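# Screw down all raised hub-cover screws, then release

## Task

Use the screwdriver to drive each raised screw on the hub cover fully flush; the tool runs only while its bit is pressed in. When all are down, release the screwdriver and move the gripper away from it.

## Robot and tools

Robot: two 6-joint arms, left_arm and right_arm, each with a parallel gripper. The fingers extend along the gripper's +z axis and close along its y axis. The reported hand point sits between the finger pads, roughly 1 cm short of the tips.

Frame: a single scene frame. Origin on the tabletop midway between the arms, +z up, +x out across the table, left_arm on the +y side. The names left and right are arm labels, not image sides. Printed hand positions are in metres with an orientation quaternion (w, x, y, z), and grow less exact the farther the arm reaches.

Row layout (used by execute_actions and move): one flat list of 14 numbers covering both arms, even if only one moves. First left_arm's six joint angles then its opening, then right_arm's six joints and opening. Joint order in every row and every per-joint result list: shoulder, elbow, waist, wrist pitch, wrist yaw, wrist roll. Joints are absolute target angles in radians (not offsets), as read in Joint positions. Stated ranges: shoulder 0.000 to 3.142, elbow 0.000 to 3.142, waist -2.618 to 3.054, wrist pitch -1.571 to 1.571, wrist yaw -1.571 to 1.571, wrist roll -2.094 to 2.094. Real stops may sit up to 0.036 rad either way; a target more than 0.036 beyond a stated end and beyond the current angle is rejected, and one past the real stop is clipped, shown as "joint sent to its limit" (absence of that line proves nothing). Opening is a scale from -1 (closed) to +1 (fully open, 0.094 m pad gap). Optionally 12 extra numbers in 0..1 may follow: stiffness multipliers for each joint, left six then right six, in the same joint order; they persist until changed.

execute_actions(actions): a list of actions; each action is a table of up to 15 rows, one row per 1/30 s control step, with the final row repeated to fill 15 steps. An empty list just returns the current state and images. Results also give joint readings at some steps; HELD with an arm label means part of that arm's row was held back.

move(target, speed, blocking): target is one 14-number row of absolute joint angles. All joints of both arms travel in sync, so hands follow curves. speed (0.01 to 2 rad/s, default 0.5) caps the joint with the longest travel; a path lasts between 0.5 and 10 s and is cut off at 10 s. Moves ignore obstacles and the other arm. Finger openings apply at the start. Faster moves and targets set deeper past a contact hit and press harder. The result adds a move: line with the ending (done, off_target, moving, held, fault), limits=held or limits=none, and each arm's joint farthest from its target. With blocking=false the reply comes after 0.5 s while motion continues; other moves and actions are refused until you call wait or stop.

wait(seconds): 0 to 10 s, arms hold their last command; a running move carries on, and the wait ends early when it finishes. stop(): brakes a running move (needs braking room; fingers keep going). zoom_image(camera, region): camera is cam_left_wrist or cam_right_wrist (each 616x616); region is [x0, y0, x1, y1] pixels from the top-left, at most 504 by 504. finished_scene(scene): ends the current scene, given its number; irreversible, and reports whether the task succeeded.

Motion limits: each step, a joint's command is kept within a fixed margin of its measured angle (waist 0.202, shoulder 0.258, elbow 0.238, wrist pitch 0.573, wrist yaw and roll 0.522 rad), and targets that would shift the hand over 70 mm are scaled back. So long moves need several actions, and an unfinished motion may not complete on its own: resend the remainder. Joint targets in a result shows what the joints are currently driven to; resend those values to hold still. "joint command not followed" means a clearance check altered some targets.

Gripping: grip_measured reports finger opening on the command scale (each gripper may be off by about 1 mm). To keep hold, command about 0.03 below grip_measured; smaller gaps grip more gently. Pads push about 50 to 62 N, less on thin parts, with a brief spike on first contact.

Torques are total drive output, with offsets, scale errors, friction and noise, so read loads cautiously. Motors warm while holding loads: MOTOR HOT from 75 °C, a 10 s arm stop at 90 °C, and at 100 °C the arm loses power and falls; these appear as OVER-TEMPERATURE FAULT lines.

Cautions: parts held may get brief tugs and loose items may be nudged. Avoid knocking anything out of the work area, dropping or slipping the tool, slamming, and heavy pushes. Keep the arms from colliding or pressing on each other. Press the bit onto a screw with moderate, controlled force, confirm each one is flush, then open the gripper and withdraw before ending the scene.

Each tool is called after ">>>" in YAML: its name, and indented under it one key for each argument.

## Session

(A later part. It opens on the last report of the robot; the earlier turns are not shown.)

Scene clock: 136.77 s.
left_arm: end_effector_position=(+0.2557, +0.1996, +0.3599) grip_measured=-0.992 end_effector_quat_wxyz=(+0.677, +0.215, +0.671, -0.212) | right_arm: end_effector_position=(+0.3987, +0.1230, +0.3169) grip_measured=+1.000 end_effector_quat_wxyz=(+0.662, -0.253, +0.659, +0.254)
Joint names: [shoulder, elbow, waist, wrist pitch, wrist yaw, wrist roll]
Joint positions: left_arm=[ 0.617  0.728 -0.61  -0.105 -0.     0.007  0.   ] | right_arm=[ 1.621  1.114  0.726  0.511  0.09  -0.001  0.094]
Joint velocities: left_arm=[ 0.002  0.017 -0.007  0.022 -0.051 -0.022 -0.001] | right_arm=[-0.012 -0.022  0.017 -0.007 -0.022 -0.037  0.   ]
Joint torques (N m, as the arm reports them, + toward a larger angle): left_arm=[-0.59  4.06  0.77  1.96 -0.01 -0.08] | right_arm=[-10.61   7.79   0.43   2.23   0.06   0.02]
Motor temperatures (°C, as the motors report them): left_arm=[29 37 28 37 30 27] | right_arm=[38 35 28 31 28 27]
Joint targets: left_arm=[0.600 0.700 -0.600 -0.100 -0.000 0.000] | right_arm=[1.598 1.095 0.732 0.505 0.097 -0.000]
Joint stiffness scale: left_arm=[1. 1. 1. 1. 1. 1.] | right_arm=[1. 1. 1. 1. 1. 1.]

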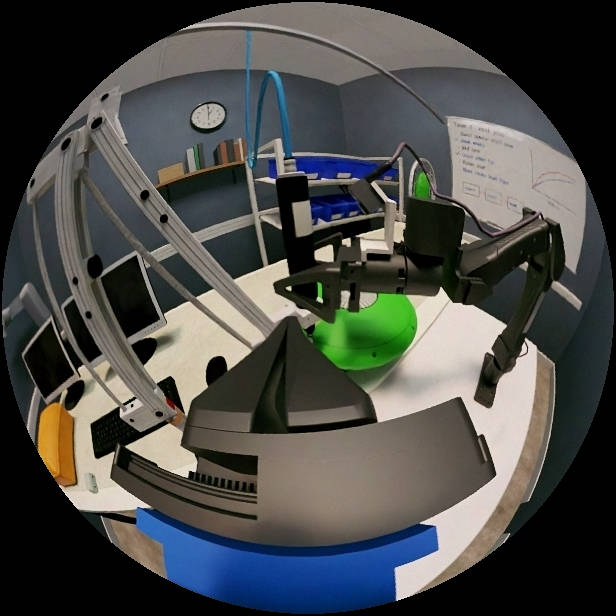

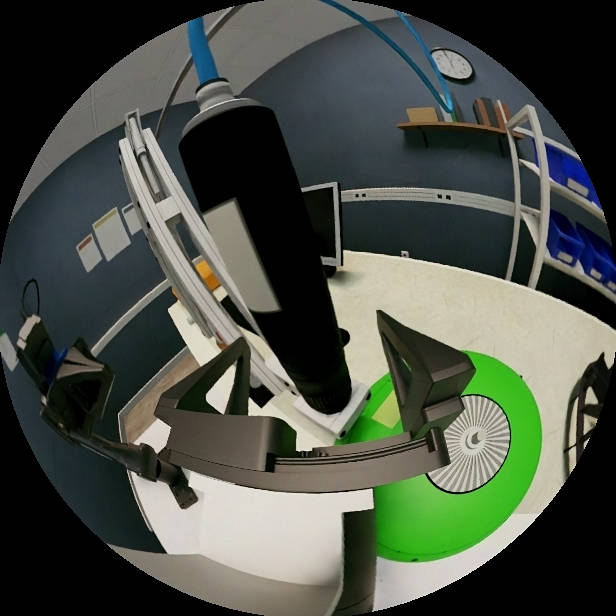

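>>> execute_actions:
  actions:
    - [[0.6,0.7,-0.6,-0.1,0,0,-1,1.598,1.095,0.732,0.505,0.105,0,0.6],[0.6,0.7,-0.6,-0.1,0,0,-1,1.598,1.095,0.732,0.505,0.105,0,0.5],[0.6,0.7,-0.6,-0.1,0,0,-1,1.598,1.095,0.732,0.505,0.105,0,0.4],[0.6,0.7,-0.6,-0.1,0,0,-1,1.598,1.095,0.732,0.505,0.105,0,0.3],[0.6,0.7,-0.6,-0.1,0,0,-1,1.598,1.095,0.732,0.505,0.105,0,0.2],[0.6,0.7,-0.6,-0.1,0,0,-1,1.598,1.095,0.732,0.505,0.105,0,0.1],[0.6,0.7,-0.6,-0.1,0,0,-1,1.598,1.095,0.732,0.505,0.105,0,0.05],[0.6,0.7,-0.6,-0.1,0,0,-1,1.598,1.095,0.732,0.505,0.105,0,0.0]]
    - [[0.6,0.7,-0.6,-0.1,0,0,-1,1.598,1.095,0.732,0.505,0.105,0,-0.03],[0.6,0.7,-0.6,-0.1,0,0,-1,1.598,1.095,0.732,0.505,0.105,0,-0.06],[0.6,0.7,-0.6,-0.1,0,0,-1,1.598,1.095,0.732,0.505,0.105,0,-0.09],[0.6,0.7,-0.6,-0.1,0,0,-1,1.598,1.095,0.732,0.505,0.105,0,-0.12],[0.6,0.7,-0.6,-0.1,0,0,-1,1.598,1.095,0.732,0.505,0.105,0,-0.14],[0.6,0.7,-0.6,-0.1,0,0,-1,1.598,1.095,0.732,0.505,0.105,0,-0.16],[0.6,0.7,-0.6,-0.1,0,0,-1,1.598,1.095,0.732,0.505,0.105,0,-0.18],[0.6,0.7,-0.6,-0.1,0,0,-1,1.598,1.095,0.732,0.505,0.105,0,-0.20],[0.6,0.7,-0.6,-0.1,0,0,-1,1.598,1.095,0.732,0.505,0.105,0,-0.21],[0.6,0.7,-0.6,-0.1,0,0,-1,1.598,1.095,0.732,0.505,0.105,0,-0.22],[0.6,0.7,-0.6,-0.1,0,0,-1,1.598,1.095,0.732,0.505,0.105,0,-0.23],[0.6,0.7,-0.6,-0.1,0,0,-1,1.598,1.095,0.732,0.505,0.105,0,-0.24],[0.6,0.7,-0.6,-0.1,0,0,-1,1.598,1.095,0.732,0.505,0.105,0,-0.25],[0.6,0.7,-0.6,-0.1,0,0,-1,1.598,1.095,0.732,0.505,0.105,0,-0.26],[0.6,0.7,-0.6,-0.1,0,0,-1,1.598,1.095,0.732,0.505,0.105,0,-0.27]]

Scene clock: 138.63 s.
left_arm: end_effector_position=(+0.2557, +0.1996, +0.3599) grip_measured=-0.992 end_effector_quat_wxyz=(+0.677, +0.215, +0.671, -0.212) | right_arm: end_effector_position=(+0.4008, +0.1205, +0.3172) grip_measured=-0.223 end_effector_quat_wxyz=(+0.665, -0.247, +0.660, +0.247)
Joint names: [shoulder, elbow, waist, wrist pitch, wrist yaw, wrist roll]
Joint positions: left_arm=[ 0.617  0.728 -0.61  -0.105 -0.     0.007  0.   ] | right_arm=[ 1.621  1.114  0.726  0.512  0.109 -0.003  0.037]
Joint velocities: left_arm=[-0.012  0.002 -0.002 -0.007 -0.007  0.022  0.001] | right_arm=[-0.017 -0.007  0.012  0.007 -0.037  0.022  0.   ]
Joint torques (N m, as the arm reports them, + toward a larger angle): left_arm=[-0.63  4.08  0.76  1.94 -0.01 -0.07] | right_arm=[-10.54   7.63   0.41   2.24  -0.05   0.04]
Motor temperatures (°C, as the motors report them): left_arm=[29 36 28 37 30 27] | right_arm=[38 35 28 32 28 27]
Joint targets: left_arm=[0.600 0.700 -0.600 -0.100 0.000 0.000] | right_arm=[1.598 1.095 0.732 0.505 0.105 0.000]
Joint stiffness scale: left_arm=[1. 1. 1. 1. 1. 1.] | right_arm=[1. 1. 1. 1. 1. 1.]
Step readings (joint positions; steps 1 to 15: 1st action; 16 to 30: 2nd action):
0: left_arm=[0.617 0.728 -0.610 -0.105 -0.000 0.007] | right_arm=[1.621 1.114 0.726 0.511 0.091 -0.001]
1: left_arm=[0.617 0.728 -0.610 -0.105 -0.000 0.007] | right_arm=[1.621 1.114 0.726 0.512 0.092 -0.001]
2: left_arm=[0.617 0.728 -0.610 -0.105 -0.000 0.007] | right_arm=[1.621 1.114 0.726 0.512 0.093 -0.001]
4: left_arm=[0.617 0.728 -0.610 -0.105 -0.000 0.007] | right_arm=[1.621 1.114 0.726 0.512 0.095 -0.001]
8: left_arm=[0.617 0.728 -0.610 -0.105 -0.000 0.007] | right_arm=[1.621 1.114 0.726 0.512 0.098 -0.001]
15: left_arm=[0.617 0.728 -0.610 -0.105 -0.000 0.007] | right_arm=[1.621 1.114 0.726 0.512 0.099 -0.001]
16: left_arm=[0.617 0.728 -0.610 -0.105 -0.000 0.007] | right_arm=[1.621 1.114 0.726 0.512 0.099 -0.001]
17: left_arm=[0.617 0.728 -0.610 -0.105 -0.000 0.007] | right_arm=[1.621 1.114 0.726 0.512 0.099 -0.001]
19: left_arm=[0.617 0.728 -0.610 -0.105 -0.000 0.007] | right_arm=[1.621 1.114 0.726 0.512 0.099 -0.001]
23: left_arm=[0.617 0.728 -0.610 -0.105 -0.000 0.007] | right_arm=[1.621 1.114 0.726 0.512 0.107 -0.001]
30: Joint positions above

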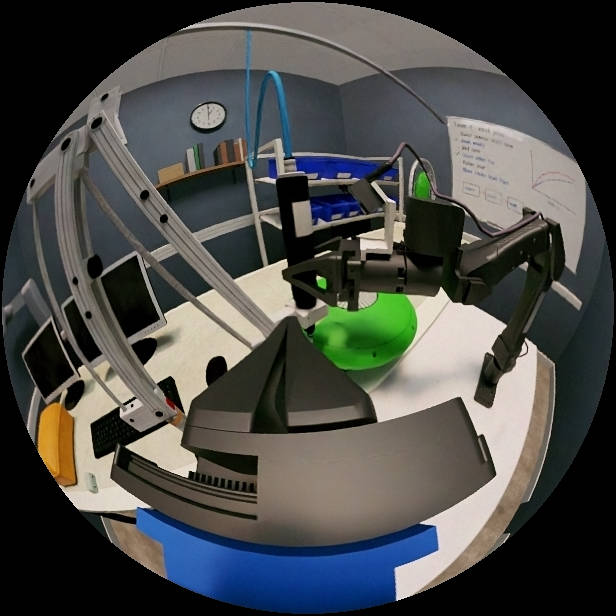

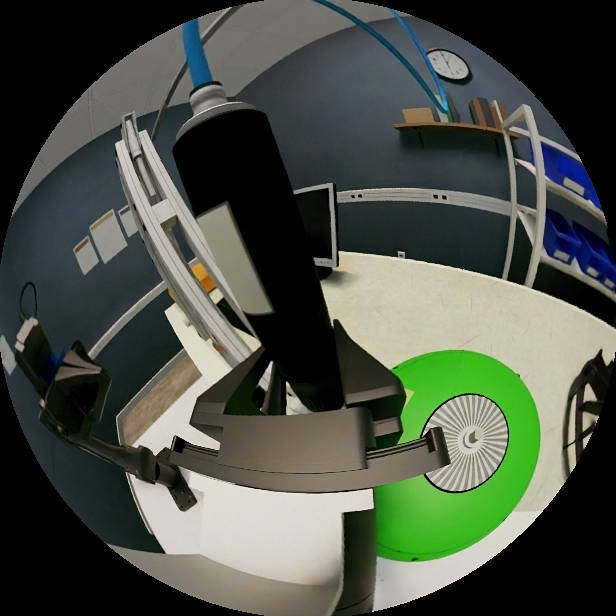

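>>> execute_actions:
  actions:
    - [[0.6,0.7,-0.6,-0.1,0,0,-1,1.597,1.11,0.732,0.503,0.105,0,-0.27],[0.6,0.7,-0.6,-0.1,0,0,-1,1.596,1.125,0.732,0.5,0.105,0,-0.27],[0.6,0.7,-0.6,-0.1,0,0,-1,1.595,1.14,0.732,0.497,0.105,0,-0.27],[0.6,0.7,-0.6,-0.1,0,0,-1,1.594,1.144,0.732,0.492,0.105,0,-0.27],[0.6,0.7,-0.6,-0.1,0,0,-1,1.593,1.148,0.732,0.487,0.105,0,-0.27],[0.6,0.7,-0.6,-0.1,0,0,-1,1.592,1.152,0.732,0.482,0.105,0,-0.27],[0.6,0.7,-0.6,-0.1,0,0,-1,1.591,1.156,0.732,0.477,0.105,0,-0.27],[0.6,0.7,-0.6,-0.1,0,0,-1,1.59,1.16,0.732,0.472,0.105,0,-0.27],[0.6,0.7,-0.6,-0.1,0,0,-1,1.589,1.164,0.732,0.467,0.105,0,-0.27],[0.6,0.7,-0.6,-0.1,0,0,-1,1.588,1.168,0.732,0.462,0.105,0,-0.27],[0.6,0.7,-0.6,-0.1,0,0,-1,1.587,1.172,0.732,0.457,0.105,0,-0.27],[0.6,0.7,-0.6,-0.1,0,0,-1,1.586,1.176,0.732,0.452,0.105,0,-0.27],[0.6,0.7,-0.6,-0.1,0,0,-1,1.585,1.18,0.732,0.446,0.105,0,-0.27],[0.6,0.7,-0.6,-0.1,0,0,-1,1.584,1.184,0.732,0.44,0.105,0,-0.27],[0.6,0.7,-0.6,-0.1,0,0,-1,1.583,1.188,0.732,0.435,0.105,0,-0.27]]
    - [[0.6,0.7,-0.6,-0.1,0,0,-1,1.582,1.195,0.732,0.427,0.105,0,-0.27],[0.6,0.7,-0.6,-0.1,0,0,-1,1.581,1.202,0.732,0.419,0.105,0,-0.27],[0.6,0.7,-0.6,-0.1,0,0,-1,1.58,1.208,0.732,0.411,0.105,0,-0.27],[0.6,0.7,-0.6,-0.1,0,0,-1,1.579,1.215,0.732,0.403,0.105,0,-0.27],[0.6,0.7,-0.6,-0.1,0,0,-1,1.578,1.222,0.732,0.395,0.105,0,-0.27],[0.6,0.7,-0.6,-0.1,0,0,-1,1.577,1.229,0.732,0.387,0.105,0,-0.27],[0.6,0.7,-0.6,-0.1,0,0,-1,1.576,1.236,0.732,0.379,0.105,0,-0.27],[0.6,0.7,-0.6,-0.1,0,0,-1,1.575,1.242,0.732,0.371,0.105,0,-0.27],[0.6,0.7,-0.6,-0.1,0,0,-1,1.574,1.249,0.732,0.363,0.105,0,-0.27],[0.6,0.7,-0.6,-0.1,0,0,-1,1.573,1.256,0.732,0.355,0.105,0,-0.27],[0.6,0.7,-0.6,-0.1,0,0,-1,1.572,1.263,0.732,0.347,0.105,0,-0.27],[0.6,0.7,-0.6,-0.1,0,0,-1,1.571,1.27,0.732,0.339,0.105,0,-0.27],[0.6,0.7,-0.6,-0.1,0,0,-1,1.57,1.276,0.732,0.331,0.105,0,-0.27],[0.6,0.7,-0.6,-0.1,0,0,-1,1.569,1.283,0.732,0.323,0.105,0,-0.27],[0.6,0.7,-0.6,-0.1,0,0,-1,1.568,1.29,0.732,0.315,0.105,0,-0.27]]
    - [[0.6,0.7,-0.6,-0.1,0,0,-1,1.57,1.3,0.731,0.304,0.105,0,-0.27],[0.6,0.7,-0.6,-0.1,0,0,-1,1.572,1.311,0.73,0.294,0.105,0,-0.27],[0.6,0.7,-0.6,-0.1,0,0,-1,1.574,1.321,0.729,0.283,0.105,0,-0.27],[0.6,0.7,-0.6,-0.1,0,0,-1,1.576,1.332,0.728,0.272,0.105,0,-0.27],[0.6,0.7,-0.6,-0.1,0,0,-1,1.578,1.342,0.727,0.262,0.105,0,-0.27],[0.6,0.7,-0.6,-0.1,0,0,-1,1.58,1.353,0.726,0.251,0.105,0,-0.27],[0.6,0.7,-0.6,-0.1,0,0,-1,1.582,1.363,0.725,0.24,0.105,0,-0.27],[0.6,0.7,-0.6,-0.1,0,0,-1,1.584,1.374,0.724,0.23,0.105,0,-0.27],[0.6,0.7,-0.6,-0.1,0,0,-1,1.586,1.384,0.723,0.219,0.105,0,-0.27],[0.6,0.7,-0.6,-0.1,0,0,-1,1.588,1.395,0.722,0.208,0.105,0,-0.27],[0.6,0.7,-0.6,-0.1,0,0,-1,1.59,1.405,0.721,0.198,0.104,0,-0.27],[0.6,0.7,-0.6,-0.1,0,0,-1,1.593,1.416,0.72,0.187,0.103,0,-0.27],[0.6,0.7,-0.6,-0.1,0,0,-1,1.596,1.426,0.72,0.176,0.102,0,-0.27],[0.6,0.7,-0.6,-0.1,0,0,-1,1.6,1.437,0.72,0.166,0.101,0,-0.27],[0.6,0.7,-0.6,-0.1,0,0,-1,1.605,1.447,0.72,0.155,0.1,0,-0.27]]

Scene clock: 143.90 s.
left_arm: end_effector_position=(+0.2557, +0.1996, +0.3599) grip_measured=-0.992 end_effector_quat_wxyz=(+0.677, +0.215, +0.671, -0.212) | right_arm: end_effector_position=(+0.4030, +0.1246, +0.3869) grip_measured=-0.223 end_effector_quat_wxyz=(+0.659, -0.252, +0.665, +0.247)
Joint names: [shoulder, elbow, waist, wrist pitch, wrist yaw, wrist roll]
Joint positions: left_arm=[ 0.617  0.728 -0.61  -0.105 -0.     0.007  0.   ] | right_arm=[ 1.604  1.392  0.726  0.202  0.102 -0.003  0.037]
Joint velocities: left_arm=[ 0.012 -0.012  0.007 -0.037  0.007  0.007  0.   ] | right_arm=[-0.002  0.335  0.007 -0.3    0.022  0.007 -0.   ]
Joint torques (N m, as the arm reports them, + toward a larger angle): left_arm=[-0.55  4.    0.82  1.95  0.02 -0.07] | right_arm=[-8.83 12.89 -0.5   2.34 -0.03  0.01]
Motor temperatures (°C, as the motors report them): left_arm=[29 36 28 38 30 27] | right_arm=[38 36 28 33 28 27]
Joint targets: left_arm=[0.600 0.700 -0.600 -0.100 0.000 0.000] | right_arm=[1.605 1.447 0.720 0.155 0.100 -0.000]
Joint stiffness scale: left_arm=[1. 1. 1. 1. 1. 1.] | right_arm=[1. 1. 1. 1. 1. 1.]
Step readings (joint positions; steps 1 to 15: 1st action; 16 to 30: 2nd action; 31 to 45: 3rd action):
0: left_arm=[0.617 0.728 -0.610 -0.105 -0.000 0.007] | right_arm=[1.621 1.114 0.726 0.512 0.109 -0.003]
1: left_arm=[0.617 0.728 -0.610 -0.105 -0.000 0.007] | right_arm=[1.621 1.114 0.726 0.512 0.109 -0.003]
2: left_arm=[0.617 0.728 -0.610 -0.105 -0.000 0.007] | right_arm=[1.621 1.114 0.726 0.512 0.109 -0.003]
4: left_arm=[0.617 0.728 -0.610 -0.105 -0.000 0.007] | right_arm=[1.621 1.114 0.726 0.512 0.109 -0.003]
8: left_arm=[0.617 0.728 -0.610 -0.105 -0.000 0.007] | right_arm=[1.621 1.122 0.726 0.499 0.109 -0.003]
15: left_arm=[0.617 0.728 -0.610 -0.105 -0.000 0.007] | right_arm=[1.618 1.148 0.726 0.466 0.107 -0.003]
16: left_arm=[0.617 0.728 -0.610 -0.105 -0.000 0.007] | right_arm=[1.618 1.153 0.726 0.461 0.107 -0.003]
17: left_arm=[0.617 0.728 -0.610 -0.105 -0.000 0.007] | right_arm=[1.618 1.158 0.726 0.454 0.106 -0.003]
19: left_arm=[0.617 0.728 -0.610 -0.105 -0.000 0.007] | right_arm=[1.618 1.169 0.726 0.441 0.105 -0.003]
23: left_arm=[0.617 0.728 -0.610 -0.105 -0.000 0.007] | right_arm=[1.617 1.195 0.726 0.412 0.103 -0.003]
30: left_arm=[0.617 0.728 -0.610 -0.105 -0.000 0.007] | right_arm=[1.606 1.241 0.726 0.354 0.104 -0.003]
31: left_arm=[0.617 0.728 -0.610 -0.105 -0.000 0.007] | right_arm=[1.605 1.248 0.726 0.345 0.104 -0.003]
32: left_arm=[0.617 0.728 -0.610 -0.105 -0.000 0.007] | right_arm=[1.604 1.257 0.726 0.336 0.104 -0.003]
34: left_arm=[0.617 0.728 -0.610 -0.105 -0.000 0.007] | right_arm=[1.604 1.276 0.726 0.316 0.104 -0.003]
38: left_arm=[0.617 0.728 -0.610 -0.105 -0.000 0.007] | right_arm=[1.604 1.317 0.726 0.274 0.103 -0.003]
45: Joint positions above

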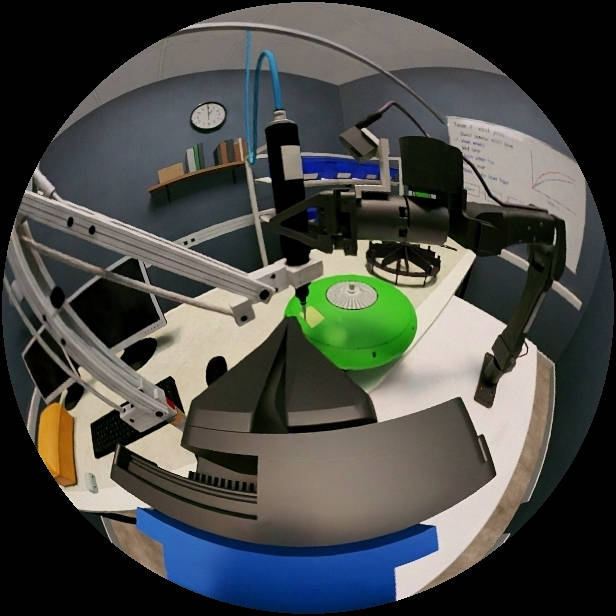

